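## Task

Remove the masking tape roll from the cupboard and set it on the desk. Then close both cupboard doors fully. Banging a door open or closed counts as failure, and so does the robot toppling or being left leaning. Anything that stays in place only because the robot holds it does not count. At the end, release everything and back away.

## Robot and tools

ROBOT. A simulated Hello Robot Stretch 3 with one arm. It has a two-wheel differential base (0.33 m long, 0.34 m wide) that cannot slide sideways, a lift on a mast, and a telescoping arm that reaches out to the robot's right. To move the gripper forward or back you drive the base. Turning in place pivots about a point between the wheels, 0.05 m behind the front edge. With the arm pulled in and the wrist folded, the turn sweeps a 0.28 m radius, and an unfolded, level gripper reaches beyond that. Loose objects may occasionally get nudged by something other than the robot.

FRAMES. The base frame has its origin on the floor between the drive wheels, with x forward, y left and z up. The odometry frame is the base frame where the scene began. hand_pose is reported in the base frame at the point where closed fingertips meet. With all wrist joints at 0, that hand frame has x up, y pointing back along the arm toward the mast, and z toward the rear. The fingertip pads are round and 0.04 m wide.

execute_actions. Argument "actions" is a list holding one action, or empty to just read state and images. An action can hold "base", "joints", "contact_limits", or a mix of them. All of its motions start at once.
- "base" holds exactly one key. translate_m is a relative straight drive in metres from the base's last reported position, -1 to 1, with forward positive. rotate_rad is a relative turn in place in radians, -3.2 to 3.2, with left (counter-clockwise seen from above) positive.
- "joints" is a single object keyed by joint name. Every value is an absolute target, not an offset. Ranges, with the tolerance for done: lift_m 0 to 1.1 m ±0.004 (arm height); arm_m 0 to 0.52 m ±0.004 (extension); wrist_yaw_rad -1.345 to 4.42 ±0.02 (0 is along the arm, positive turns toward the front, 3.0 is folded over the base); wrist_pitch_rad -1.57 to 0.451 ±0.05 (0 is level, negative tips the fingertips down); wrist_roll_rad -2.911 to 2.911 ±0.02 (0 puts the fingers side by side and level); gripper_m -0.089 to 0.179 ±0.004 (larger means wider; the real fingertip gap is about 0.007 m smaller near closed and 0.025 m smaller fully open, and it is zero below 0.007); head_pan_rad -3.953 to 1.73 ±0.02 (0 is forward, positive is left, -1.57 looks along the arm); head_tilt_rad -1.53 to 0.419 ±0.02 (negative looks down).
- "contact_limits" takes only arm_m, a motor effort percentage from 1 to 100. The arm halts with contact_stop once its effort reaches that level (reached as a negative value when retracting). Too small a value stops it right away. The limit also caps the arm's holding force until the next action, and values above the maximum are reduced to it.
- "cameras" is an optional list naming head_camera, nav_camera, wrist_camera or all. If it is left out, null or ["all"], every camera is returned. An empty list returns no images.
An action runs for at most 15 s. An unknown key or an out-of-range number rejects the whole call. A base or joint you leave out may still be driving toward its previous target. If a result reports a stop, the remaining execute_actions, wait and finished_scene calls in that same reply are skipped.

wait: seconds, 0 to 10. It commands nothing and returns the same readout as an empty action. zoom_image: camera plus region [x0, y0, x1, y1] in pixels of that camera's latest full image, measured from its top-left corner, at most 504 by 504. finished_scene: scene, the number of the current scene. It ends that scene for good and reports whether it succeeded. The goal must still hold after the robot settles on your last command. Replying with no tool call ends everything.

RESULTS. base_status and joint_status tell how each motion ended. done for the base means the wheels turned the full amount, even if they slipped. off_target means it stopped short and may still be pushing. After contact_stop, time_out or torque_fault the target is dropped. The lift and arm go slack after a contact stop until they are commanded again, and a slack lift can sag under load or be pushed upward when the fingers close on a surface. on_its_own covers what this call did not command. There, held at is the target being held, not the actual position. motor_effort is a percentage, positive toward higher joint values, with the peak in brackets. It carries fixed bias and noise, and an effort at rest outside its normal range suggests pushing or a load. Positive wheel effort drives forward. lidar_m gives 12 sector distances in metres, 30 degrees each: the first is straight ahead, then counter-clockwise (4th left, 7th behind, 10th right); - means nothing seen. The scan plane is 0.17 m above the floor, so it sees legs but not tabletops, and its range is 0.15 to 12 m. It misses clear objects, can miss thin legs, and the robot's own body hides some sectors. wrist_depth_mm (45 to 1000) and head_depth_mm (280 to 4000, image sideways) are 7x7 grids of median depths, read from the top left. base_odometry comes from wheel counts, with heading from -3.142 to 3.142, positive left. turned_by_wheels and turned_by_imu give the turn since the previous result. base_tilt gives forward and right lean in degrees, with bias up to about 4 degrees. The pictures line gives the order of the images.

CAMERAS. head_camera (896x504) and nav_camera (672x504, fisheye) ride on the head and follow pan and tilt. wrist_camera (644x364) is on the gripper. Calibration gives K and T_world_to_cam, which maps base-frame points into the camera frame. There are small per-camera errors, and these grow for the wrist camera with the arm extended.

SPEED. The base is fast (0.30 m/s, 1.9 rad/s) only when stowed: lift_m under 0.30, arm_m under 0.03 and wrist_yaw_rad above 2.54. Otherwise it is limited to 0.10 m/s and 0.63 rad/s. The robot keeps its last command while you are thinking.

GRIPPER. To hold something, command a width smaller than the object; a lower value grips harder, but the stall guard may ease off the force. To release, open at least 0.02 past the contact width. Neither the reading nor done confirms that you are holding anything.

AVOID. Fold or unfold the wrist only with lift_m between 0.32 and 0.95, wrist_pitch_rad -0.4 and roll near 0. After folding, the lift may go down to 0.25. With yaw below -0.4, keep pitch at -0.5 or lower. When the gripper is above about 0.45 m, pushing into something solid can tip the robot, more so with high contact limits or a repeated push. Do not drive while holding, hooking or pushing something that cannot move, and watch for snags, especially when reversing. If you tip, reverse the last move in small steps, pull the gripper free, and lower lift_m to about 0.2. Wrist servos shut off for 10 s after sustained strain. Open and close doors gently, avoid drops and hard hits, and release and back off before finishing.

Each tool is called as name([rows], argument=value, ...), one row to a line, values as JSON.

## Session

I'll start by looking at the current state and images.

execute_actions(actions=[])

Scene clock: 0.00 s.
base_odometry: x=+0.000 y=+0.000 heading=+0.000 (m, m, rad; odometry frame)
turned_by_wheels: +0.000 (rad since the last result)
turned_by_imu: +0.000 (rad since the last result)
base_tilt: forward=-1.8 right=+1.1 (deg)
lidar_m: 1.12 1.16 1.41 2.75 2.95 2.90 2.15 2.17 2.04 1.46 1.53 1.25
head_depth_mm: 1139 1155 1164 1170 1179 1196 1202 / 1121 1134 1142 1151 1160 1167 1186 / 1096 1117 1113 1131 1137 1141 1159 / 1077 1086 1092 1105 1116 1125 1141 / 1062 1066 1077 1085 1093 1108 1113 / 1030 1035 1043 1061 1059 1067 1079 / 1036 1041 1053 1063 1079 1081 1089
base_status: not commanded
joint_positions: lift_m=+0.545 arm_m=-0.002 wrist_yaw_rad=+2.938 wrist_pitch_rad=-0.541 wrist_roll_rad=-0.001 gripper_m=+0.037 head_pan_rad=-0.003 head_tilt_rad=-0.018
joint_status: not commanded
motor_effort: left_wheel=+0 right_wheel=+1 lift_m=+40 arm_m=+0 wrist_yaw_rad=+0 wrist_pitch_rad=+7 wrist_roll_rad=+0 gripper_m=+0 head_pan_rad=-1 head_tilt_rad=+2 (%)
hand_pose: x=+0.0206 y=+0.0598 z=+0.5313 quat_wxyz=(+0.257, +0.696, +0.119, +0.659) (m; base frame)
wrist_depth_mm: - - - - - - 966 / - - - - - - 983 / - - - - - - - / - - - - - - - / 854 862 907 903 887 920 916 / 738 719 - 767 783 768 781 / 652 656 667 670 662 685 678
pictures: head_camera (sideways: a quarter turn clockwise sets it upright), nav_camera (sideways: a quarter turn counterclockwise sets it upright), wrist_camera
Images, in order (width x height): head_camera 896x504, nav_camera 672x504, wrist_camera 644x364.

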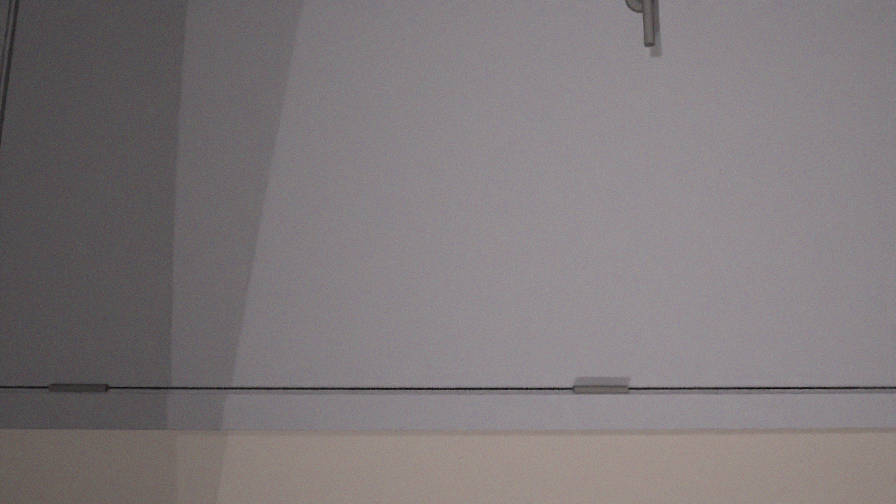

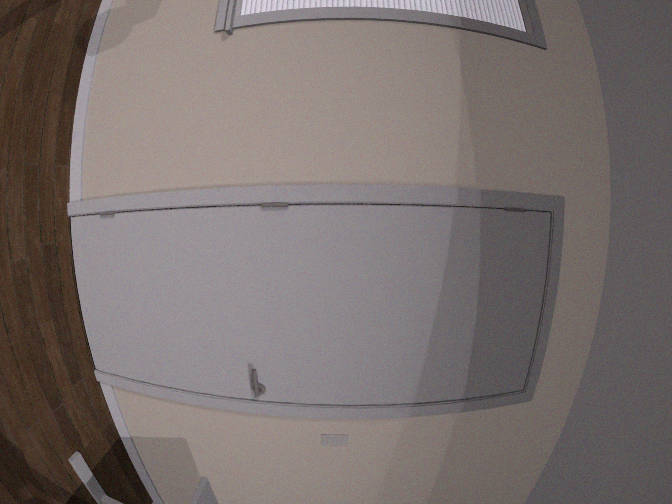

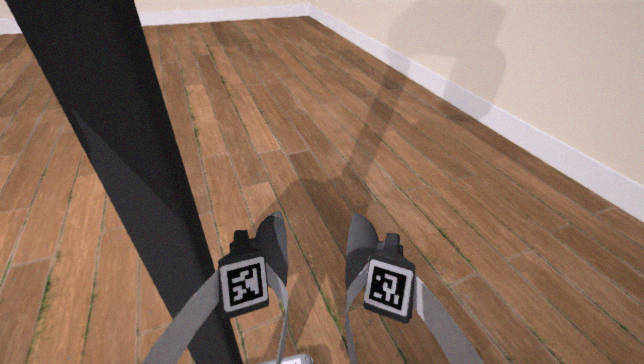

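execute_actions([
  {"joints": {"head_pan_rad": -1.57, "head_tilt_rad": -0.4}},
], cameras=["head_camera", "nav_camera"])

execute_actions([
  {"joints": {"head_pan_rad": -3.14, "head_tilt_rad": -0.4}},
], cameras=["head_camera", "nav_camera"])

execute_actions([
  {"joints": {"head_pan_rad": 1.57, "head_tilt_rad": -0.4}},
], cameras=["head_camera", "nav_camera"])

Scene clock: 14.13 s.
base_odometry: x=+0.000 y=+0.000 heading=+0.000 (m, m, rad; odometry frame)
turned_by_wheels: +0.000 (rad since the last result)
turned_by_imu: -0.001 (rad since the last result)
base_tilt: forward=-1.8 right=+1.1 (deg)
lidar_m: 1.12 1.16 1.41 2.75 2.96 2.91 2.15 2.17 2.04 1.46 1.53 1.26
head_depth_mm: 1655 1772 1943 2054 2244 1715 1385 / 1641 1757 1919 1457 2178 1714 1384 / 1598 1745 1868 1457 2094 1721 1379 / 1585 1680 1841 1447 2136 1713 1384 / 1530 1689 1810 1452 2063 1721 1380 / 1521 1646 1790 1457 2046 1721 1388 / 1500 1624 1760 1441 2054 1710 1377
base_status: not commanded
joint_positions: lift_m=+0.545 arm_m=-0.002 wrist_yaw_rad=+2.938 wrist_pitch_rad=-0.541 wrist_roll_rad=-0.001 gripper_m=+0.037 head_pan_rad=-1.563 head_tilt_rad=-0.395
joint_status: all done
motor_effort: left_wheel=+0(0) right_wheel=+1(1) lift_m=+40(40) arm_m=+0(0) wrist_yaw_rad=+0(1) wrist_pitch_rad=+7(8) wrist_roll_rad=+1(0) gripper_m=+1(0) head_pan_rad=-4(37) head_tilt_rad=-1(20) (%)
hand_pose: x=+0.0206 y=+0.0598 z=+0.5313 quat_wxyz=(+0.257, +0.696, +0.119, +0.659) (m; base frame)
wrist_depth_mm: - - - - - - 964 / - - - - - - - / - - - - - - - / - - - - - - - / 856 861 912 872 901 908 907 / 730 744 - 763 774 778 786 / 638 651 669 669 672 669 687
pictures: head_camera (sideways: a quarter turn clockwise sets it upright), nav_camera (sideways: a quarter turn counterclockwise sets it upright)
camera_calibration (this result's frames):
head_camera: T_world_to_cam=[[0.020928, 0.430463, -0.902366, 1.19922], [0.999413, 0.015486, 0.0305662, -0.0407742], [0.0271317, -0.902475, -0.429886, 0.518808], [0, 0, 0, 1]] pos_world=[0.00157682, -0.0473772, 1.30641]
nav_camera: T_world_to_cam=[[0.00157291, -0.390942, 0.920414, -1.15836], [-0.999799, -0.0189941, -0.0063591, 0.0648502], [0.0199685, -0.920219, -0.390894, 0.46548], [0, 0, 0, 1]] pos_world=[0.0573643, -0.0232764, 1.24854]
Images, in order (width x height): head_camera 896x504, nav_camera 672x504.

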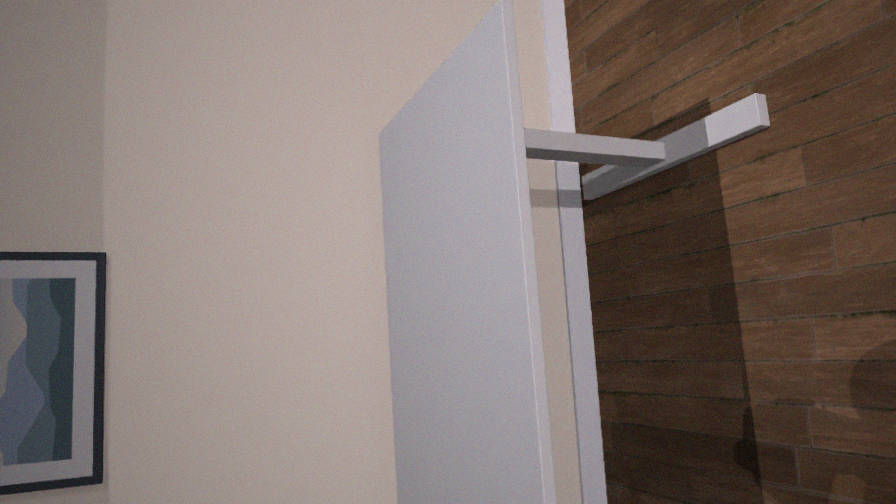

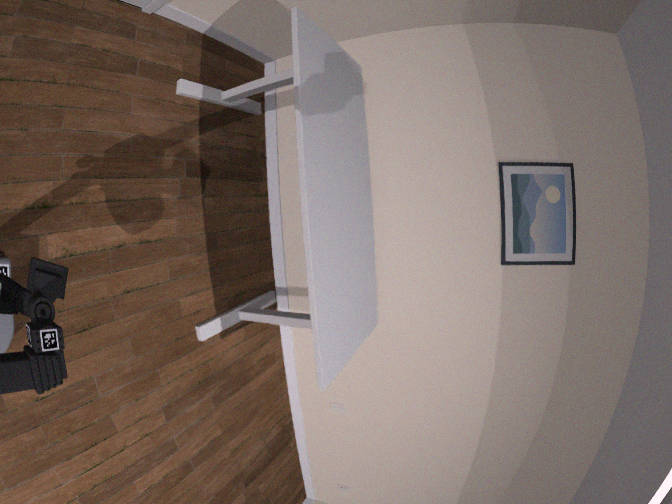

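Scene clock: 15.43 s.
base_odometry: x=+0.000 y=+0.000 heading=+0.000 (m, m, rad; odometry frame)
turned_by_wheels: +0.000 (rad since the last result)
turned_by_imu: +0.000 (rad since the last result)
base_tilt: forward=-1.8 right=+1.1 (deg)
lidar_m: 1.12 1.16 1.41 2.75 2.95 2.89 2.16 2.17 2.04 1.46 1.53 1.25
head_depth_mm: 2388 2593 2832 3034 2245 1714 1385 / 2378 2547 2738 2956 2257 1707 1385 / 2319 2500 2692 2910 2250 1708 1391 / 2290 2430 2168 2376 2250 1718 1389 / 2238 2376 2136 2319 2263 1715 1388 / 2215 2379 2098 2283 2279 1718 1385 / 2179 2353 2115 2649 2224 1709 1375
base_status: not commanded
joint_positions: lift_m=+0.545 arm_m=-0.002 wrist_yaw_rad=+2.938 wrist_pitch_rad=-0.541 wrist_roll_rad=-0.001 gripper_m=+0.037 head_pan_rad=-3.133 head_tilt_rad=-0.395
joint_status: all done
motor_effort: left_wheel=+0(0) right_wheel=+0(1) lift_m=+40(40) arm_m=+0(0) wrist_yaw_rad=+0(0) wrist_pitch_rad=+7(8) wrist_roll_rad=+0(0) gripper_m=+0(0) head_pan_rad=-3(37) head_tilt_rad=-1(3) (%)
hand_pose: x=+0.0206 y=+0.0598 z=+0.5313 quat_wxyz=(+0.257, +0.696, +0.119, +0.659) (m; base frame)
wrist_depth_mm: - - - - - - 982 / - - - - - - 980 / - - - - - - - / - - - - - - - / 838 845 900 909 922 890 904 / 733 739 - 767 794 776 775 / 658 651 659 672 664 671 684
pictures: head_camera (sideways: a quarter turn clockwise sets it upright), nav_camera (sideways: a quarter turn counterclockwise sets it upright)
camera_calibration (this result's frames):
head_camera: T_world_to_cam=[[0.430683, -0.0205814, -0.902268, 1.19659], [0.0162796, -0.9994, 0.0305679, -0.0347792], [-0.902356, -0.0278536, -0.43009, 0.524743], [0, 0, 0, 1]] pos_world=[-0.0412818, 0.00448525, 1.3064]
nav_camera: T_world_to_cam=[[-0.391149, -0.00188786, 0.920326, -1.15585], [-0.0197934, 0.999784, -0.00636158, 0.0588754], [-0.920115, -0.0207047, -0.391102, 0.471485], [0, 0, 0, 1]] pos_world=[-0.0171233, -0.0512828, 1.24853]
Images, in order (width x height): head_camera 896x504, nav_camera 672x504.

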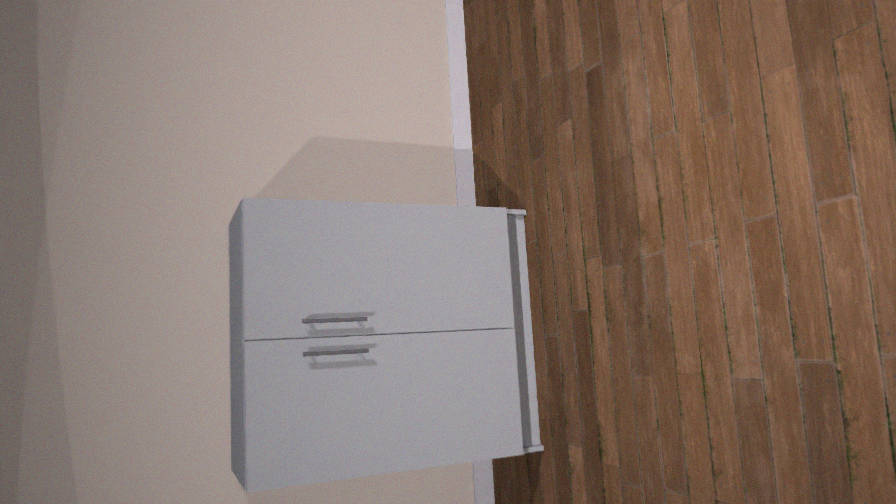

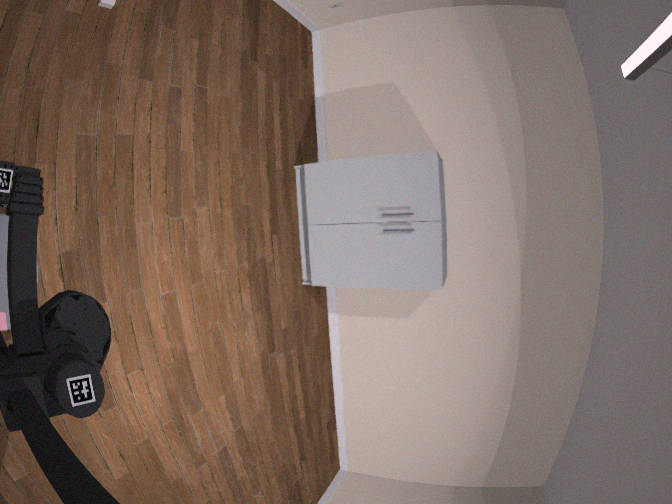

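Scene clock: 17.97 s.
base_odometry: x=+0.000 y=+0.000 heading=+0.000 (m, m, rad; odometry frame)
turned_by_wheels: +0.000 (rad since the last result)
turned_by_imu: +0.000 (rad since the last result)
base_tilt: forward=-1.8 right=+1.2 (deg)
lidar_m: 1.12 1.16 1.41 2.75 2.96 2.91 2.16 2.17 2.04 1.46 1.53 1.26
head_depth_mm: 2174 2246 2308 2347 2216 1724 1375 / 2639 2812 2974 2940 2248 1717 1385 / 2631 2792 3068 3214 2272 1703 1391 / 2568 2798 3005 3147 2261 1718 1383 / 2517 2742 2978 3098 2249 1709 1379 / 2514 2651 2915 3051 2258 1718 1381 / 2470 2581 2799 3000 2252 1695 1393
base_status: not commanded
joint_positions: lift_m=+0.545 arm_m=-0.002 wrist_yaw_rad=+2.938 wrist_pitch_rad=-0.541 wrist_roll_rad=-0.001 gripper_m=+0.037 head_pan_rad=+1.563 head_tilt_rad=-0.395
joint_status: all done
motor_effort: left_wheel=+0(0) right_wheel=+1(1) lift_m=+41(41) arm_m=+0(0) wrist_yaw_rad=-1(0) wrist_pitch_rad=+7(7) wrist_roll_rad=+0(0) gripper_m=+0(0) head_pan_rad=+2(36) head_tilt_rad=+0(2) (%)
hand_pose: x=+0.0206 y=+0.0598 z=+0.5313 quat_wxyz=(+0.257, +0.696, +0.119, +0.659) (m; base frame)
wrist_depth_mm: - - - - - - 952 / - - - - - - - / - - - - - - - / - - - - - - - / 856 844 911 875 908 906 891 / 732 748 - 761 775 761 777 / 637 649 664 678 665 687 696
pictures: head_camera (sideways: a quarter turn clockwise sets it upright), nav_camera (sideways: a quarter turn counterclockwise sets it upright)
camera_calibration (this result's frames):
head_camera: T_world_to_cam=[[-0.0278397, -0.430275, -0.902268, 1.19939], [-0.999533, 0.000572407, 0.0305679, -0.0285828], [-0.0126361, 0.902698, -0.43009, 0.519316], [0, 0, 0, 1]] pos_world=[0.0113835, 0.0472995, 1.3064]
nav_camera: T_world_to_cam=[[0.0047071, 0.391125, 0.920326, -1.15826], [0.999975, 0.00293447, -0.00636158, 0.0526548], [-0.00518884, 0.920333, -0.391102, 0.465904], [0, 0, 0, 1]] pos_world=[-0.0447839, 0.0240846, 1.24853]
Images, in order (width x height): head_camera 896x504, nav_camera 672x504.

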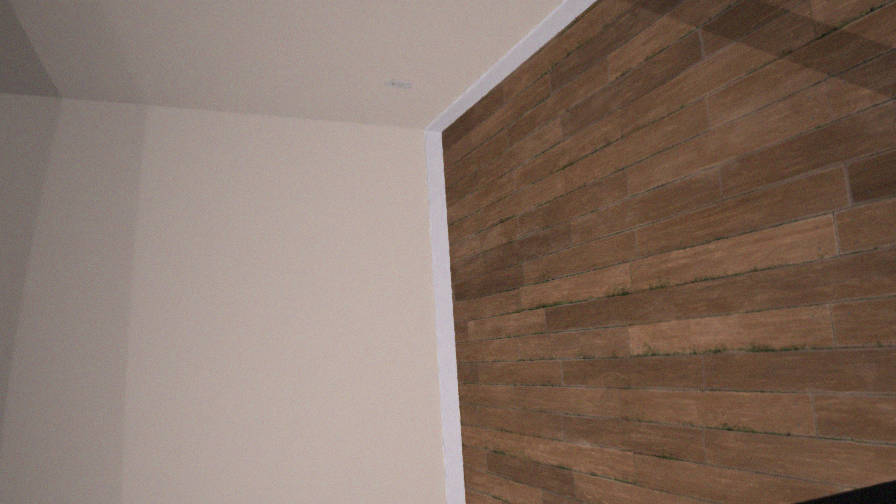

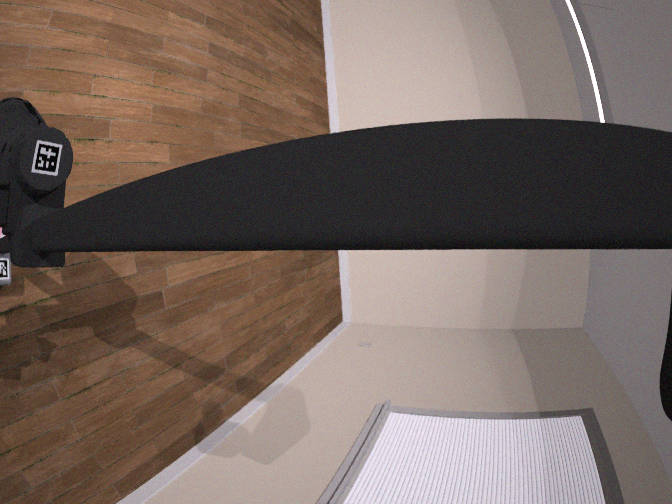

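execute_actions([
  {"base": {"rotate_rad": 0.163}, "joints": {"lift_m": 0.25, "head_pan_rad": -3.14, "head_tilt_rad": -0.4}},
], cameras=[])

execute_actions([
  {"base": {"translate_m": -1.0}},
], cameras=["head_camera"])

Scene clock: 88.50 s.
base_odometry: x=+0.000 y=+0.000 heading=+0.163 (m, m, rad; odometry frame)
turned_by_wheels: +0.163 (rad since the last result)
turned_by_imu: +0.158 (rad since the last result)
base_tilt: forward=-1.7 right=+1.1 (deg)
lidar_m: 1.12 1.19 1.62 2.95 3.04 2.74 2.16 2.66 1.46 1.84 1.53 1.18
head_depth_mm: 2223 2425 2606 2860 2244 1723 1386 / 2249 2413 2171 2442 2272 1725 1383 / 2250 2434 2148 2368 2248 1729 1384 / 2269 2422 2183 2330 2265 1710 1394 / 2267 2442 2136 2348 2253 1713 1385 / 2268 2441 2619 2861 2248 1706 1386 / 2273 2449 2665 2824 2242 1711 1389
base_status: done
joint_positions: lift_m=+0.250 arm_m=-0.002 wrist_yaw_rad=+2.938 wrist_pitch_rad=-0.541 wrist_roll_rad=-0.001 gripper_m=+0.037 head_pan_rad=-3.133 head_tilt_rad=-0.395
joint_status: all done
motor_effort: left_wheel=-1(7) right_wheel=+2(7) lift_m=+31(27) arm_m=+0(0) wrist_yaw_rad=-1(0) wrist_pitch_rad=+7(7) wrist_roll_rad=+0(0) gripper_m=-1(1) head_pan_rad=-3(36) head_tilt_rad=-1(0) (%)
hand_pose: x=+0.0206 y=+0.0598 z=+0.2364 quat_wxyz=(+0.257, +0.696, +0.119, +0.659) (m; base frame)
wrist_depth_mm: - - - - - - - / 927 954 977 996 - - - / 700 - 724 733 738 760 769 / 565 - 587 596 604 599 597 / 476 - 513 510 509 495 500 / - - - - 426 429 433 / - - - - 368 376 379
pictures: none
No camera images: the call's "cameras" was empty. Leave "cameras" out to get every camera's image.

Scene clock: 93.43 s.
base_odometry: x=-0.987 y=-0.162 heading=+0.163 (m, m, rad; odometry frame)
turned_by_wheels: +0.000 (rad since the last result)
turned_by_imu: -0.004 (rad since the last result)
base_tilt: forward=-1.7 right=+1.1 (deg)
lidar_m: 2.12 2.22 3.01 2.92 2.35 1.21 1.16 1.20 1.93 1.86 1.47 2.20
head_depth_mm: 1378 1479 1167 1226 1347 1563 1389 / 1387 1481 1165 1229 1347 1481 1372 / 1385 1482 1168 1227 1341 1495 1387 / 1379 1486 1176 1230 1341 1495 1379 / 1385 1493 1172 1227 1352 1489 1389 / 1384 1490 1168 1232 1347 1495 1383 / 1385 1483 1189 1279 1904 1708 1369
base_status: done
joint_positions: lift_m=+0.250 arm_m=-0.002 wrist_yaw_rad=+2.938 wrist_pitch_rad=-0.541 wrist_roll_rad=-0.001 gripper_m=+0.037 head_pan_rad=-3.133 head_tilt_rad=-0.396
joint_status: not commanded
motor_effort: left_wheel=-1(13) right_wheel=+2(6) lift_m=+31(31) arm_m=+0(0) wrist_yaw_rad=-1(1) wrist_pitch_rad=+7(7) wrist_roll_rad=+0(0) gripper_m=+1(0) head_pan_rad=-3(4) head_tilt_rad=+0(0) (%)
hand_pose: x=+0.0206 y=+0.0598 z=+0.2364 quat_wxyz=(+0.257, +0.696, +0.119, +0.659) (m; base frame)
wrist_depth_mm: - - - - - - - / 905 953 971 978 - - - / 694 - 723 720 747 740 776 / 562 - 572 586 600 602 608 / 476 - 522 499 509 493 506 / - - - - 428 427 431 / - - - - 368 373 376
pictures: head_camera (sideways: a quarter turn clockwise sets it upright)
camera_calibration (this result's frames):
head_camera: T_world_to_cam=[[0.43164, -0.0206744, -0.901809, 1.19599], [0.0160121, -0.999404, 0.0305758, -0.0347879], [-0.901904, -0.0276376, -0.431052, 0.525992], [0, 0, 0, 1]] pos_world=[-0.0412855, 0.00449634, 1.30635]
Images, in order (width x height): head_camera 896x504.

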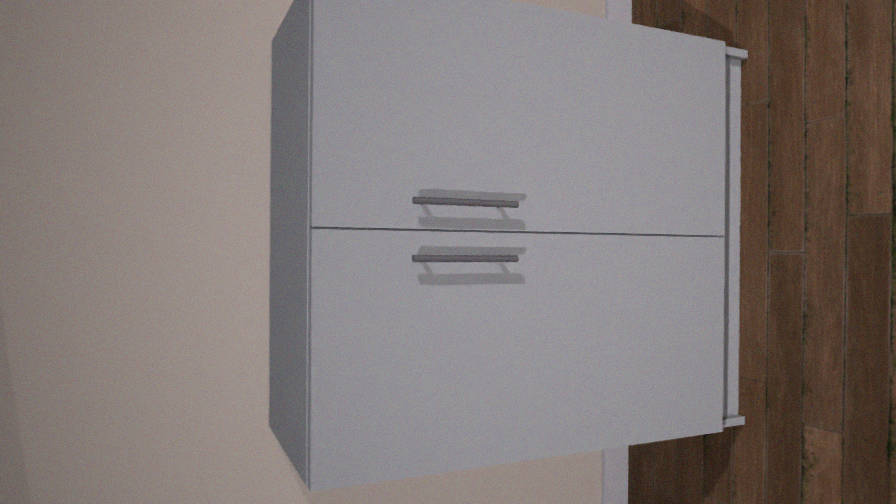

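execute_actions([
  {"base": {"translate_m": -0.31}},
], cameras=[])

execute_actions([
  {"base": {"rotate_rad": -1.571}, "joints": {"head_pan_rad": -1.57, "head_tilt_rad": -0.5}},
], cameras=[])

execute_actions([
  {"joints": {"lift_m": 0.7, "wrist_pitch_rad": -0.4}},
], cameras=[])

execute_actions([
  {"joints": {"wrist_yaw_rad": 0.0, "gripper_m": 0.12}},
], cameras=[])

execute_actions([
  {"joints": {"wrist_pitch_rad": 0.0}},
])

Scene clock: 130.43 s.
base_odometry: x=-1.293 y=-0.212 heading=+0.163 (m, m, rad; odometry frame)
turned_by_wheels: +0.000 (rad since the last result)
turned_by_imu: -0.002 (rad since the last result)
base_tilt: forward=-1.8 right=+1.1 (deg)
lidar_m: 2.43 2.55 3.06 2.92 1.91 0.88 0.85 0.88 1.84 1.86 1.61 2.46
head_depth_mm: 1110 1197 1070 884 968 1075 1204 / 1106 1196 1064 886 971 1074 1204 / 1113 1194 1060 884 960 1073 1208 / 1109 1194 1058 891 962 1075 1204 / 1112 1196 1061 888 969 1080 1207 / 1112 1192 1050 887 970 1079 1208 / 1114 1195 1051 887 972 1080 1272
base_status: done
joint_positions: lift_m=+0.250 arm_m=-0.002 wrist_yaw_rad=+2.938 wrist_pitch_rad=-0.541 wrist_roll_rad=-0.001 gripper_m=+0.037 head_pan_rad=-3.133 head_tilt_rad=-0.396
joint_status: not commanded
motor_effort: left_wheel=-1(12) right_wheel=+2(6) lift_m=+31(31) arm_m=+1(0) wrist_yaw_rad=-1(1) wrist_pitch_rad=+7(7) wrist_roll_rad=+1(0) gripper_m=+1(1) head_pan_rad=-3(3) head_tilt_rad=-2(0) (%)
hand_pose: x=+0.0206 y=+0.0597 z=+0.2364 quat_wxyz=(+0.257, +0.696, +0.119, +0.659) (m; base frame)
wrist_depth_mm: - - - - - - - / 918 919 953 990 - - - / 700 - 717 741 752 759 784 / 562 - 573 593 606 609 609 / 477 - 524 513 505 501 508 / - - - - 424 429 433 / - - - - 367 375 378
pictures: none
No camera images: the call's "cameras" was empty. Leave "cameras" out to get every camera's image.

Scene clock: 132.60 s.
base_odometry: x=-1.293 y=-0.212 heading=-1.408 (m, m, rad; odometry frame)
turned_by_wheels: -1.571 (rad since the last result)
turned_by_imu: -1.527 (rad since the last result)
base_tilt: forward=-1.9 right=+1.1 (deg)
lidar_m: 1.86 1.61 2.45 2.43 2.56 3.02 2.92 1.86 0.88 0.85 0.88 1.89
head_depth_mm: 1093 1179 847 918 1035 1178 1292 / 1094 1181 850 920 1036 1184 1298 / 1094 1182 852 909 1040 1191 1287 / 1096 1179 857 913 1040 1194 1293 / 1090 1171 852 925 1040 1189 1293 / 1100 1175 853 930 1047 1196 1284 / 1095 1171 852 929 1050 1256 1287
base_status: done
joint_positions: lift_m=+0.250 arm_m=-0.002 wrist_yaw_rad=+2.938 wrist_pitch_rad=-0.541 wrist_roll_rad=-0.001 gripper_m=+0.037 head_pan_rad=-1.577 head_tilt_rad=-0.494
joint_status: all done
motor_effort: left_wheel=+1(13) right_wheel=-1(7) lift_m=+31(31) arm_m=+0(0) wrist_yaw_rad=-1(1) wrist_pitch_rad=+7(7) wrist_roll_rad=+0(0) gripper_m=+1(1) head_pan_rad=+3(35) head_tilt_rad=-2(10) (%)
hand_pose: x=+0.0206 y=+0.0597 z=+0.2364 quat_wxyz=(+0.257, +0.696, +0.119, +0.659) (m; base frame)
wrist_depth_mm: - - - - - - - / 910 906 957 992 - - - / 707 - 718 734 745 779 766 / 563 - 583 590 605 607 603 / 474 - 511 509 503 498 506 / - - - - 424 430 431 / - - - - 372 374 373
pictures: none
No camera images: the call's "cameras" was empty. Leave "cameras" out to get every camera's image.

Scene clock: 137.53 s.
base_odometry: x=-1.293 y=-0.212 heading=-1.408 (m, m, rad; odometry frame)
turned_by_wheels: +0.000 (rad since the last result)
turned_by_imu: -0.001 (rad since the last result)
base_tilt: forward=-1.8 right=+1.2 (deg)
lidar_m: 1.86 1.61 2.45 2.44 2.56 3.04 2.92 1.86 0.88 0.85 0.88 1.88
head_depth_mm: 1089 1175 850 923 1033 1181 1293 / 1096 1185 850 920 1038 1185 1295 / 1096 1178 853 909 1040 1190 1298 / 1094 1174 853 909 1041 1196 1293 / 1098 1170 853 924 1043 1192 1293 / 1099 1176 851 924 1040 1200 1293 / 1101 1178 849 928 1053 1262 1291
base_status: not commanded
joint_positions: lift_m=+0.700 arm_m=-0.002 wrist_yaw_rad=+2.938 wrist_pitch_rad=-0.418 wrist_roll_rad=-0.001 gripper_m=+0.037 head_pan_rad=-1.577 head_tilt_rad=-0.494
joint_status: all done
motor_effort: left_wheel=+2(2) right_wheel=+0(0) lift_m=+49(48) arm_m=+0(0) wrist_yaw_rad=+0(1) wrist_pitch_rad=+10(11) wrist_roll_rad=+0(0) gripper_m=+0(0) head_pan_rad=+2(3) head_tilt_rad=-2(2) (%)
hand_pose: x=+0.0240 y=+0.0765 z=+0.7123 quat_wxyz=(+0.217, +0.702, +0.076, +0.674) (m; base frame)
wrist_depth_mm: - - - - - - - / - - - - - - - / - - - - - - - / - - - - - - - / - - - - - - - / - - - - - - - / 847 870 885 879 887 907 927
pictures: none
No camera images: the call's "cameras" was empty. Leave "cameras" out to get every camera's image.

Scene clock: 140.00 s.
base_odometry: x=-1.293 y=-0.212 heading=-1.408 (m, m, rad; odometry frame)
turned_by_wheels: +0.000 (rad since the last result)
turned_by_imu: +0.000 (rad since the last result)
base_tilt: forward=-1.8 right=+1.1 (deg)
lidar_m: 1.86 1.61 2.46 2.43 2.56 3.05 2.92 1.86 0.88 0.85 0.88 1.89
head_depth_mm: 1087 1178 851 919 1038 1190 1299 / 1091 1183 852 918 1034 1191 1293 / 1094 1180 854 909 1041 1187 1288 / 1097 1174 855 912 1037 1191 1288 / 1106 1174 855 923 1044 1189 1303 / 1100 1175 851 926 1049 1203 1291 / 1100 1172 853 931 1044 1255 1289
base_status: not commanded
joint_positions: lift_m=+0.700 arm_m=-0.002 wrist_yaw_rad=+0.002 wrist_pitch_rad=-0.418 wrist_roll_rad=-0.001 gripper_m=+0.120 head_pan_rad=-1.577 head_tilt_rad=-0.494
joint_status: all done
motor_effort: left_wheel=+1(1) right_wheel=+0(0) lift_m=+49(49) arm_m=+0(0) wrist_yaw_rad=-2(3) wrist_pitch_rad=+11(10) wrist_roll_rad=+0(0) gripper_m=+1(83) head_pan_rad=+2(2) head_tilt_rad=-2(2) (%)
hand_pose: x=-0.0210 y=-0.3676 z=+0.7123 quat_wxyz=(+0.692, +0.148, -0.691, -0.146) (m; base frame)
wrist_depth_mm: 943 535 538 531 539 545 960 / - 581 576 584 597 596 - / - 628 626 647 652 647 - / - 713 709 698 700 730 - / - - 791 777 780 - - / - - 857 865 913 - - / 868 852 879 881 913 888 908
pictures: none
No camera images: the call's "cameras" was empty. Leave "cameras" out to get every camera's image.

Scene clock: 141.00 s.
base_odometry: x=-1.293 y=-0.212 heading=-1.408 (m, m, rad; odometry frame)
turned_by_wheels: +0.000 (rad since the last result)
turned_by_imu: +0.000 (rad since the last result)
base_tilt: forward=-1.8 right=+1.1 (deg)
lidar_m: 1.86 1.61 2.46 2.43 2.56 3.03 2.92 1.86 0.88 0.85 0.88 1.88
head_depth_mm: 1092 1179 850 916 1039 1188 1300 / 1097 1178 851 922 1035 1184 1287 / 1097 1174 854 910 1043 1195 1291 / 1102 1177 857 909 1042 1192 1297 / 1098 1172 856 926 1040 1184 1283 / 1107 1172 850 924 1047 1197 1288 / 1104 1173 852 929 1049 1264 1283
base_status: not commanded
joint_positions: lift_m=+0.700 arm_m=-0.002 wrist_yaw_rad=+0.002 wrist_pitch_rad=-0.022 wrist_roll_rad=-0.001 gripper_m=+0.120 head_pan_rad=-1.577 head_tilt_rad=-0.494
joint_status: all done
motor_effort: left_wheel=+1(1) right_wheel=-1(1) lift_m=+49(50) arm_m=+0(0) wrist_yaw_rad=-3(3) wrist_pitch_rad=+12(12) wrist_roll_rad=+0(1) gripper_m=+0(1) head_pan_rad=+2(2) head_tilt_rad=-2(1) (%)
hand_pose: x=-0.0208 y=-0.3989 z=+0.8087 quat_wxyz=(+0.708, +0.009, -0.706, -0.007) (m; base frame)
wrist_depth_mm: 999 568 570 566 571 577 - / - 575 573 582 584 593 - / - 589 588 594 598 599 - / - 607 612 616 620 623 - / - 623 631 621 629 641 - / - - 631 654 650 651 - / - 656 649 664 666 691 -
pictures: head_camera (sideways: a quarter turn clockwise sets it upright), nav_camera (sideways: a quarter turn counterclockwise sets it upright), wrist_camera
camera_calibration (this result's frames):
head_camera: T_world_to_cam=[[0.0276168, 0.517525, -0.855222, 1.13769], [0.999513, -0.00185165, 0.0311557, -0.0415382], [0.0145403, -0.855666, -0.517324, 0.632658], [0, 0, 0, 1]] pos_world=[0.000899664, -0.0475163, 1.30156]
nav_camera: T_world_to_cam=[[-0.00456637, -0.480314, 0.877084, -1.1018], [-0.999964, -0.00403495, -0.00741576, 0.066226], [0.00710089, -0.877087, -0.480279, 0.581872], [0, 0, 0, 1]] pos_world=[0.0570606, -0.0185891, 1.24632]
wrist_camera: T_world_to_cam=[[-0.99992, 0.0111941, 0.00581815, -0.0213572], [-0.00382268, 0.170659, -0.985323, 0.900046], [-0.0120227, -0.985267, -0.170603, -0.0916452], [0, 0, 0, 1]] pos_world=[-0.0190167, -0.243657, 0.871325]
Images, in order (width x height): head_camera 896x504, nav_camera 672x504, wrist_camera 644x364.

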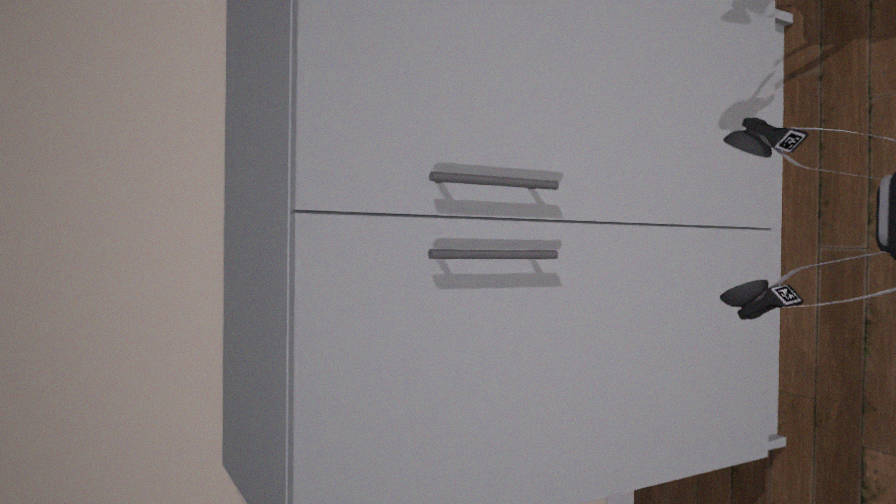

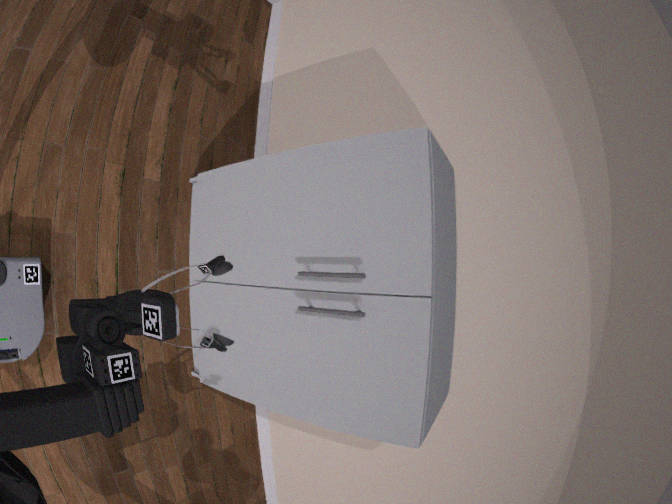

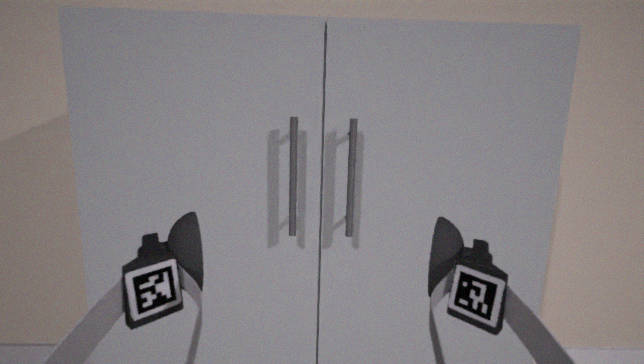

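execute_actions([
  {"base": {"translate_m": -0.054}, "joints": {"lift_m": 0.67, "arm_m": 0.32, "gripper_m": 0.09}},
], cameras=["head_camera", "wrist_camera"])

Scene clock: 192.33 s.
base_odometry: x=-1.301 y=-0.159 heading=-1.408 (m, m, rad; odometry frame)
turned_by_wheels: +0.000 (rad since the last result)
turned_by_imu: -0.001 (rad since the last result)
base_tilt: forward=-1.8 right=+1.0 (deg)
lidar_m: 1.92 1.65 2.49 2.43 2.57 2.97 2.87 1.86 0.88 0.85 0.88 1.88
head_depth_mm: 1088 1177 848 920 1036 1184 1314 / 1093 1180 853 918 1035 1159 1267 / 1100 1177 853 922 1021 - 1293 / 1095 1174 854 922 1020 1223 1288 / 1096 1171 855 911 1041 1201 1289 / 1099 1176 847 923 1041 1198 1290 / 1099 1175 845 928 1046 1202 1292
base_status: done
joint_positions: lift_m=+0.670 arm_m=+0.320 wrist_yaw_rad=+0.001 wrist_pitch_rad=-0.021 wrist_roll_rad=-0.001 gripper_m=+0.090 head_pan_rad=-1.577 head_tilt_rad=-0.494
joint_status: all done
motor_effort: left_wheel=+1(5) right_wheel=+0(6) lift_m=+30(43) arm_m=+3(3) wrist_yaw_rad=-1(2) wrist_pitch_rad=+12(13) wrist_roll_rad=+0(0) gripper_m=+1(80) head_pan_rad=+1(2) head_tilt_rad=-1(3) (%)
hand_pose: x=-0.0212 y=-0.7204 z=+0.7797 quat_wxyz=(+0.708, +0.008, -0.706, -0.007) (m; base frame)
wrist_depth_mm: 257 258 259 260 264 266 267 / 261 265 265 269 269 272 273 / 269 271 270 276 276 281 284 / 274 277 280 282 285 286 288 / 286 286 290 289 291 296 297 / 290 293 297 297 300 302 309 / 299 301 306 306 310 315 313
pictures: head_camera (sideways: a quarter turn clockwise sets it upright), wrist_camera
camera_calibration (this result's frames):
head_camera: T_world_to_cam=[[0.0276032, 0.517526, -0.855222, 1.13769], [0.999513, -0.00182555, 0.0311557, -0.0415382], [0.0145626, -0.855666, -0.517324, 0.632658], [0, 0, 0, 1]] pos_world=[0.000900905, -0.0475164, 1.30156]
wrist_camera: T_world_to_cam=[[-0.999904, 0.012609, 0.00579778, -0.0169132], [-0.00358118, 0.169191, -0.985577, 0.925489], [-0.0134081, -0.985503, -0.169129, -0.414735], [0, 0, 0, 1]] pos_world=[-0.019158, -0.565094, 0.842095]
Images, in order (width x height): head_camera 896x504, wrist_camera 644x364.

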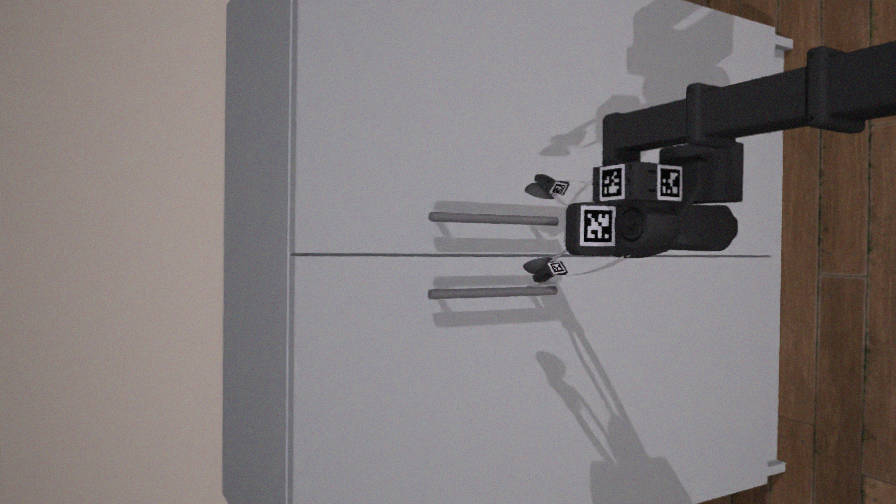

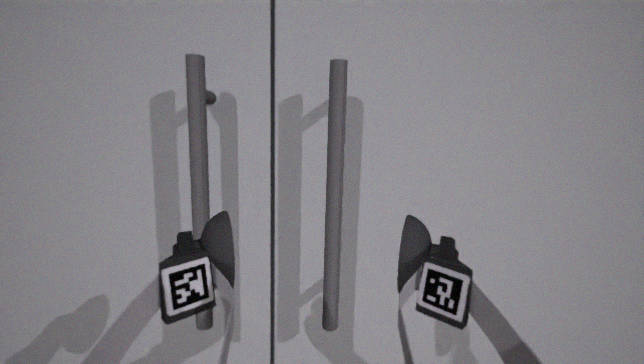

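execute_actions([
  {"base": {"translate_m": -0.012}, "joints": {"arm_m": 0.404}, "contact_limits": {"arm_m": 15}},
], cameras=["head_camera", "wrist_camera"])

Scene clock: 213.63 s.
base_odometry: x=-1.303 y=-0.147 heading=-1.408 (m, m, rad; odometry frame)
turned_by_wheels: +0.000 (rad since the last result)
turned_by_imu: -0.001 (rad since the last result)
base_tilt: forward=-1.8 right=+1.1 (deg)
lidar_m: 1.93 1.67 2.50 2.43 2.56 2.95 2.86 1.86 0.88 0.85 0.88 1.88
head_depth_mm: 1094 1177 849 918 1035 1186 1291 / 1096 1179 850 919 1021 1162 - / 1087 1183 854 921 - 1217 1302 / 1097 1173 855 910 1055 1195 1299 / 1106 1165 854 926 1041 1192 1286 / 1102 1167 851 926 1045 1199 1285 / 1101 1174 851 928 1047 1208 1291
base_status: done
joint_positions: lift_m=+0.670 arm_m=+0.404 wrist_yaw_rad=+0.001 wrist_pitch_rad=-0.021 wrist_roll_rad=-0.001 gripper_m=+0.090 head_pan_rad=-1.577 head_tilt_rad=-0.494
joint_status: all done
motor_effort: left_wheel=+2(4) right_wheel=+0(7) lift_m=+30(30) arm_m=+3(2) wrist_yaw_rad=-1(1) wrist_pitch_rad=+12(12) wrist_roll_rad=+1(0) gripper_m=+0(0) head_pan_rad=+3(2) head_tilt_rad=-1(1) (%)
contact_limits: arm_m 15 (drawing in: default 17, maximum 29; extending or still: default 25, maximum 40)
hand_pose: x=-0.0212 y=-0.8044 z=+0.7797 quat_wxyz=(+0.708, +0.008, -0.706, -0.007) (m; base frame)
wrist_depth_mm: 178 179 181 182 183 185 186 / 182 181 185 185 188 189 191 / 188 188 190 190 194 193 195 / 192 193 196 195 198 199 201 / 197 197 200 202 202 204 208 / 203 170 207 207 210 211 214 / 209 208 212 214 217 218 220
pictures: head_camera (sideways: a quarter turn clockwise sets it upright), wrist_camera
camera_calibration (this result's frames):
head_camera: T_world_to_cam=[[0.0276032, 0.517526, -0.855222, 1.13769], [0.999513, -0.00182544, 0.0311557, -0.0415382], [0.0145627, -0.855665, -0.517324, 0.632658], [0, 0, 0, 1]] pos_world=[0.00090091, -0.0475164, 1.30156]
wrist_camera: T_world_to_cam=[[-0.999904, 0.012616, 0.00579774, -0.0158502], [-0.00357999, 0.169189, -0.985577, 0.9397], [-0.0134149, -0.985503, -0.169127, -0.497516], [0, 0, 0, 1]] pos_world=[-0.0191587, -0.64909, 0.842095]
Images, in order (width x height): head_camera 896x504, wrist_camera 644x364.

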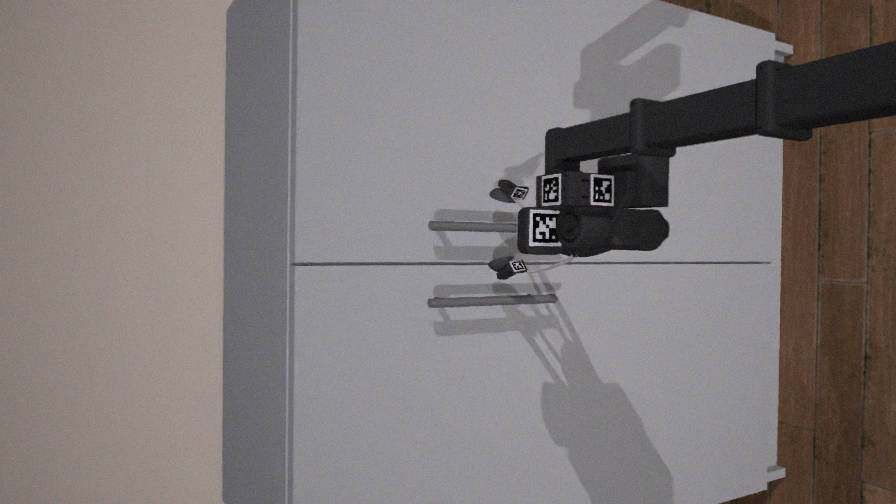

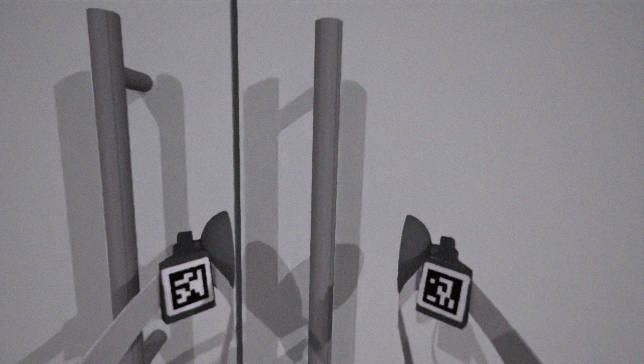

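execute_actions([
  {"joints": {"arm_m": 0.408, "gripper_m": -0.005}, "contact_limits": {"arm_m": 15}},
], cameras=["wrist_camera"])

Scene clock: 223.20 s.
base_odometry: x=-1.303 y=-0.147 heading=-1.408 (m, m, rad; odometry frame)
turned_by_wheels: +0.000 (rad since the last result)
turned_by_imu: -0.001 (rad since the last result)
base_tilt: forward=-1.8 right=+1.1 (deg)
lidar_m: 1.93 1.67 2.50 2.43 2.56 2.96 2.85 1.86 0.88 0.85 0.88 1.89
head_depth_mm: 1092 1181 849 920 1034 1182 1286 / 1093 1187 850 921 1020 1164 - / 1097 1178 851 921 - 1200 1294 / 1093 1171 852 909 1053 1195 1294 / 1099 1168 854 925 1042 1193 1284 / 1105 1165 851 924 1047 1203 1290 / 1099 1174 850 924 1045 1202 1285
base_status: not commanded
joint_positions: lift_m=+0.670 arm_m=+0.408 wrist_yaw_rad=-0.005 wrist_pitch_rad=-0.021 wrist_roll_rad=-0.001 gripper_m=-0.005 head_pan_rad=-1.577 head_tilt_rad=-0.494
joint_status: all done
motor_effort: left_wheel=-1(2) right_wheel=+4(4) lift_m=+30(30) arm_m=+3(4) wrist_yaw_rad=+3(3) wrist_pitch_rad=+11(12) wrist_roll_rad=+0(0) gripper_m=-6(81) head_pan_rad=+2(2) head_tilt_rad=-1(1) (%)
contact_limits: arm_m 15 (drawing in: default 17, maximum 29; extending or still: default 25, maximum 40)
hand_pose: x=-0.0226 y=-0.8084 z=+0.7797 quat_wxyz=(+0.708, +0.006, -0.706, -0.009) (m; base frame)
wrist_depth_mm: 173 174 176 177 179 181 183 / 177 179 182 182 185 187 188 / 183 184 187 187 188 191 192 / 188 189 190 192 195 196 198 / 192 192 196 195 200 203 204 / 198 199 200 165 206 208 210 / 203 204 207 207 211 214 216
pictures: wrist_camera
camera_calibration (this result's frames):
wrist_camera: T_world_to_cam=[[-0.999819, 0.018116, 0.00579698, -0.0127575], [-0.00264851, 0.169206, -0.985577, 0.940406], [-0.0188356, -0.985414, -0.169127, -0.501527], [0, 0, 0, 1]] pos_world=[-0.019711, -0.653103, 0.842095]
Images, in order (width x height): wrist_camera 644x364.

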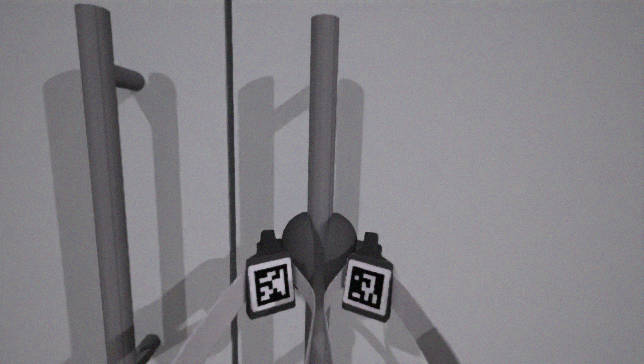

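execute_actions([
  {"joints": {"gripper_m": 0.05}},
], cameras=[])

execute_actions([
  {"joints": {"arm_m": 0.419}, "contact_limits": {"arm_m": 12}},
], cameras=[])

execute_actions([
  {"joints": {"gripper_m": -0.01}},
], cameras=["wrist_camera", "head_camera"])

Scene clock: 234.50 s.
base_odometry: x=-1.303 y=-0.147 heading=-1.408 (m, m, rad; odometry frame)
turned_by_wheels: +0.000 (rad since the last result)
turned_by_imu: +0.000 (rad since the last result)
base_tilt: forward=-1.8 right=+1.2 (deg)
lidar_m: 1.93 1.67 2.49 2.43 2.55 2.96 2.85 1.85 0.88 0.85 0.88 1.89
head_depth_mm: 1090 1173 848 914 1030 1182 1296 / 1088 1181 853 921 1016 1155 - / 1094 1184 851 922 - 1197 1299 / 1095 1171 853 909 1050 1190 1289 / 1099 1169 855 926 1041 1190 1293 / 1099 1169 851 922 1045 1205 1297 / 1100 1171 849 932 1046 1204 1294
base_status: not commanded
joint_positions: lift_m=+0.670 arm_m=+0.408 wrist_yaw_rad=-0.002 wrist_pitch_rad=-0.021 wrist_roll_rad=-0.001 gripper_m=+0.050 head_pan_rad=-1.577 head_tilt_rad=-0.494
joint_status: all done
motor_effort: left_wheel=+1(1) right_wheel=+0(4) lift_m=+30(30) arm_m=+2(2) wrist_yaw_rad=+1(3) wrist_pitch_rad=+12(12) wrist_roll_rad=+0(0) gripper_m=+0(81) head_pan_rad=+2(2) head_tilt_rad=-2(2) (%)
hand_pose: x=-0.0220 y=-0.8084 z=+0.7797 quat_wxyz=(+0.708, +0.007, -0.706, -0.008) (m; base frame)
wrist_depth_mm: 173 174 177 176 180 181 182 / 178 178 182 181 186 186 187 / 183 183 187 186 190 191 193 / 189 188 192 191 195 195 198 / 193 193 195 197 199 202 203 / 198 200 - 202 205 206 210 / 204 203 209 208 212 213 215
pictures: none
No camera images: the call's "cameras" was empty. Leave "cameras" out to get every camera's image.

Scene clock: 235.33 s.
base_odometry: x=-1.303 y=-0.147 heading=-1.408 (m, m, rad; odometry frame)
turned_by_wheels: +0.000 (rad since the last result)
turned_by_imu: +0.000 (rad since the last result)
base_tilt: forward=-1.7 right=+1.1 (deg)
lidar_m: 1.93 1.67 2.50 2.44 2.57 2.95 2.86 1.85 0.88 0.85 0.88 1.88
head_depth_mm: 1089 1177 846 917 1032 1191 1291 / 1096 1180 855 917 1022 1165 - / 1091 1167 857 922 - 1204 1296 / 1096 1175 850 910 1051 1191 1296 / 1102 1168 850 924 1050 1194 1285 / 1097 1176 851 922 1042 1200 1291 / 1103 1173 849 932 1047 1203 1291
base_status: not commanded
joint_positions: lift_m=+0.670 arm_m=+0.419 wrist_yaw_rad=-0.002 wrist_pitch_rad=-0.021 wrist_roll_rad=-0.001 gripper_m=+0.050 head_pan_rad=-1.577 head_tilt_rad=-0.494
joint_status: all done
motor_effort: left_wheel=+0(0) right_wheel=+0(0) lift_m=+30(30) arm_m=+3(6) wrist_yaw_rad=+1(1) wrist_pitch_rad=+12(12) wrist_roll_rad=+0(0) gripper_m=+1(0) head_pan_rad=+2(2) head_tilt_rad=-1(2) (%)
contact_limits: arm_m 12 (drawing in: default 17, maximum 29; extending or still: default 25, maximum 40)
hand_pose: x=-0.0220 y=-0.8194 z=+0.7797 quat_wxyz=(+0.708, +0.007, -0.706, -0.008) (m; base frame)
wrist_depth_mm: 132 165 166 168 170 170 172 / 150 168 171 171 174 175 177 / 172 174 176 175 179 181 181 / 176 178 180 181 183 184 187 / 180 182 184 186 188 190 192 / 187 188 - 190 194 195 198 / 191 162 196 196 199 200 203
pictures: none
No camera images: the call's "cameras" was empty. Leave "cameras" out to get every camera's image.

Scene clock: 236.43 s.
base_odometry: x=-1.303 y=-0.147 heading=-1.408 (m, m, rad; odometry frame)
turned_by_wheels: +0.000 (rad since the last result)
turned_by_imu: +0.000 (rad since the last result)
base_tilt: forward=-1.8 right=+1.1 (deg)
lidar_m: 1.93 1.66 2.50 2.43 2.56 2.96 2.85 1.86 0.88 0.85 0.88 1.88
head_depth_mm: 1086 1180 847 916 1035 1196 1292 / 1088 1184 852 920 1021 1162 - / 1092 1173 852 921 - 1194 1299 / 1093 1168 853 908 1049 1198 1299 / 1102 1174 851 924 1047 1197 1286 / 1098 1167 851 927 1045 1198 1290 / 1101 1171 849 930 1048 1197 1292
base_status: not commanded
joint_positions: lift_m=+0.670 arm_m=+0.419 wrist_yaw_rad=-0.005 wrist_pitch_rad=-0.021 wrist_roll_rad=-0.001 gripper_m=-0.010 head_pan_rad=-1.577 head_tilt_rad=-0.494
joint_status: all done
motor_effort: left_wheel=-2(2) right_wheel=+5(5) lift_m=+30(30) arm_m=+1(2) wrist_yaw_rad=+4(3) wrist_pitch_rad=+12(12) wrist_roll_rad=+1(0) gripper_m=-9(83) head_pan_rad=+2(2) head_tilt_rad=-3(2) (%)
hand_pose: x=-0.0228 y=-0.8195 z=+0.7797 quat_wxyz=(+0.708, +0.006, -0.706, -0.009) (m; base frame)
wrist_depth_mm: 131 165 166 165 170 170 173 / 150 169 170 171 174 175 177 / 169 173 175 175 178 180 182 / 175 177 179 179 182 184 187 / 181 182 184 149 187 190 193 / 184 186 188 152 193 196 197 / 191 193 196 196 198 203 203
pictures: head_camera (sideways: a quarter turn clockwise sets it upright), wrist_camera
camera_calibration (this result's frames):
head_camera: T_world_to_cam=[[0.0276033, 0.517526, -0.855222, 1.13769], [0.999513, -0.00182567, 0.0311557, -0.0415382], [0.0145625, -0.855665, -0.517324, 0.632658], [0, 0, 0, 1]] pos_world=[0.000900899, -0.0475164, 1.30156]
wrist_camera: T_world_to_cam=[[-0.999809, 0.018675, 0.00579663, -0.01224], [-0.00255479, 0.169145, -0.985588, 0.942267], [-0.0193863, -0.985414, -0.169065, -0.512563], [0, 0, 0, 1]] pos_world=[-0.0197671, -0.664238, 0.842101]
Images, in order (width x height): head_camera 896x504, wrist_camera 644x364.

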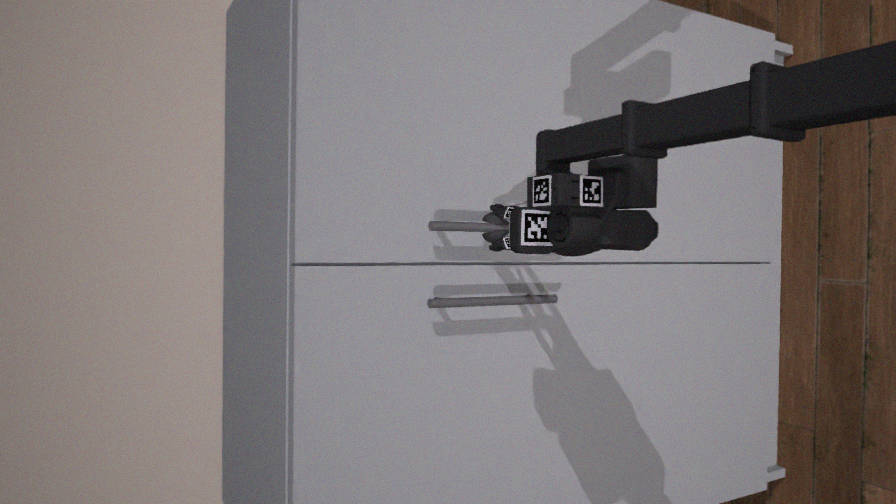

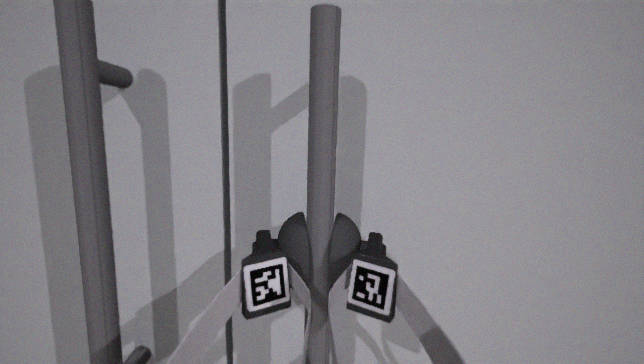

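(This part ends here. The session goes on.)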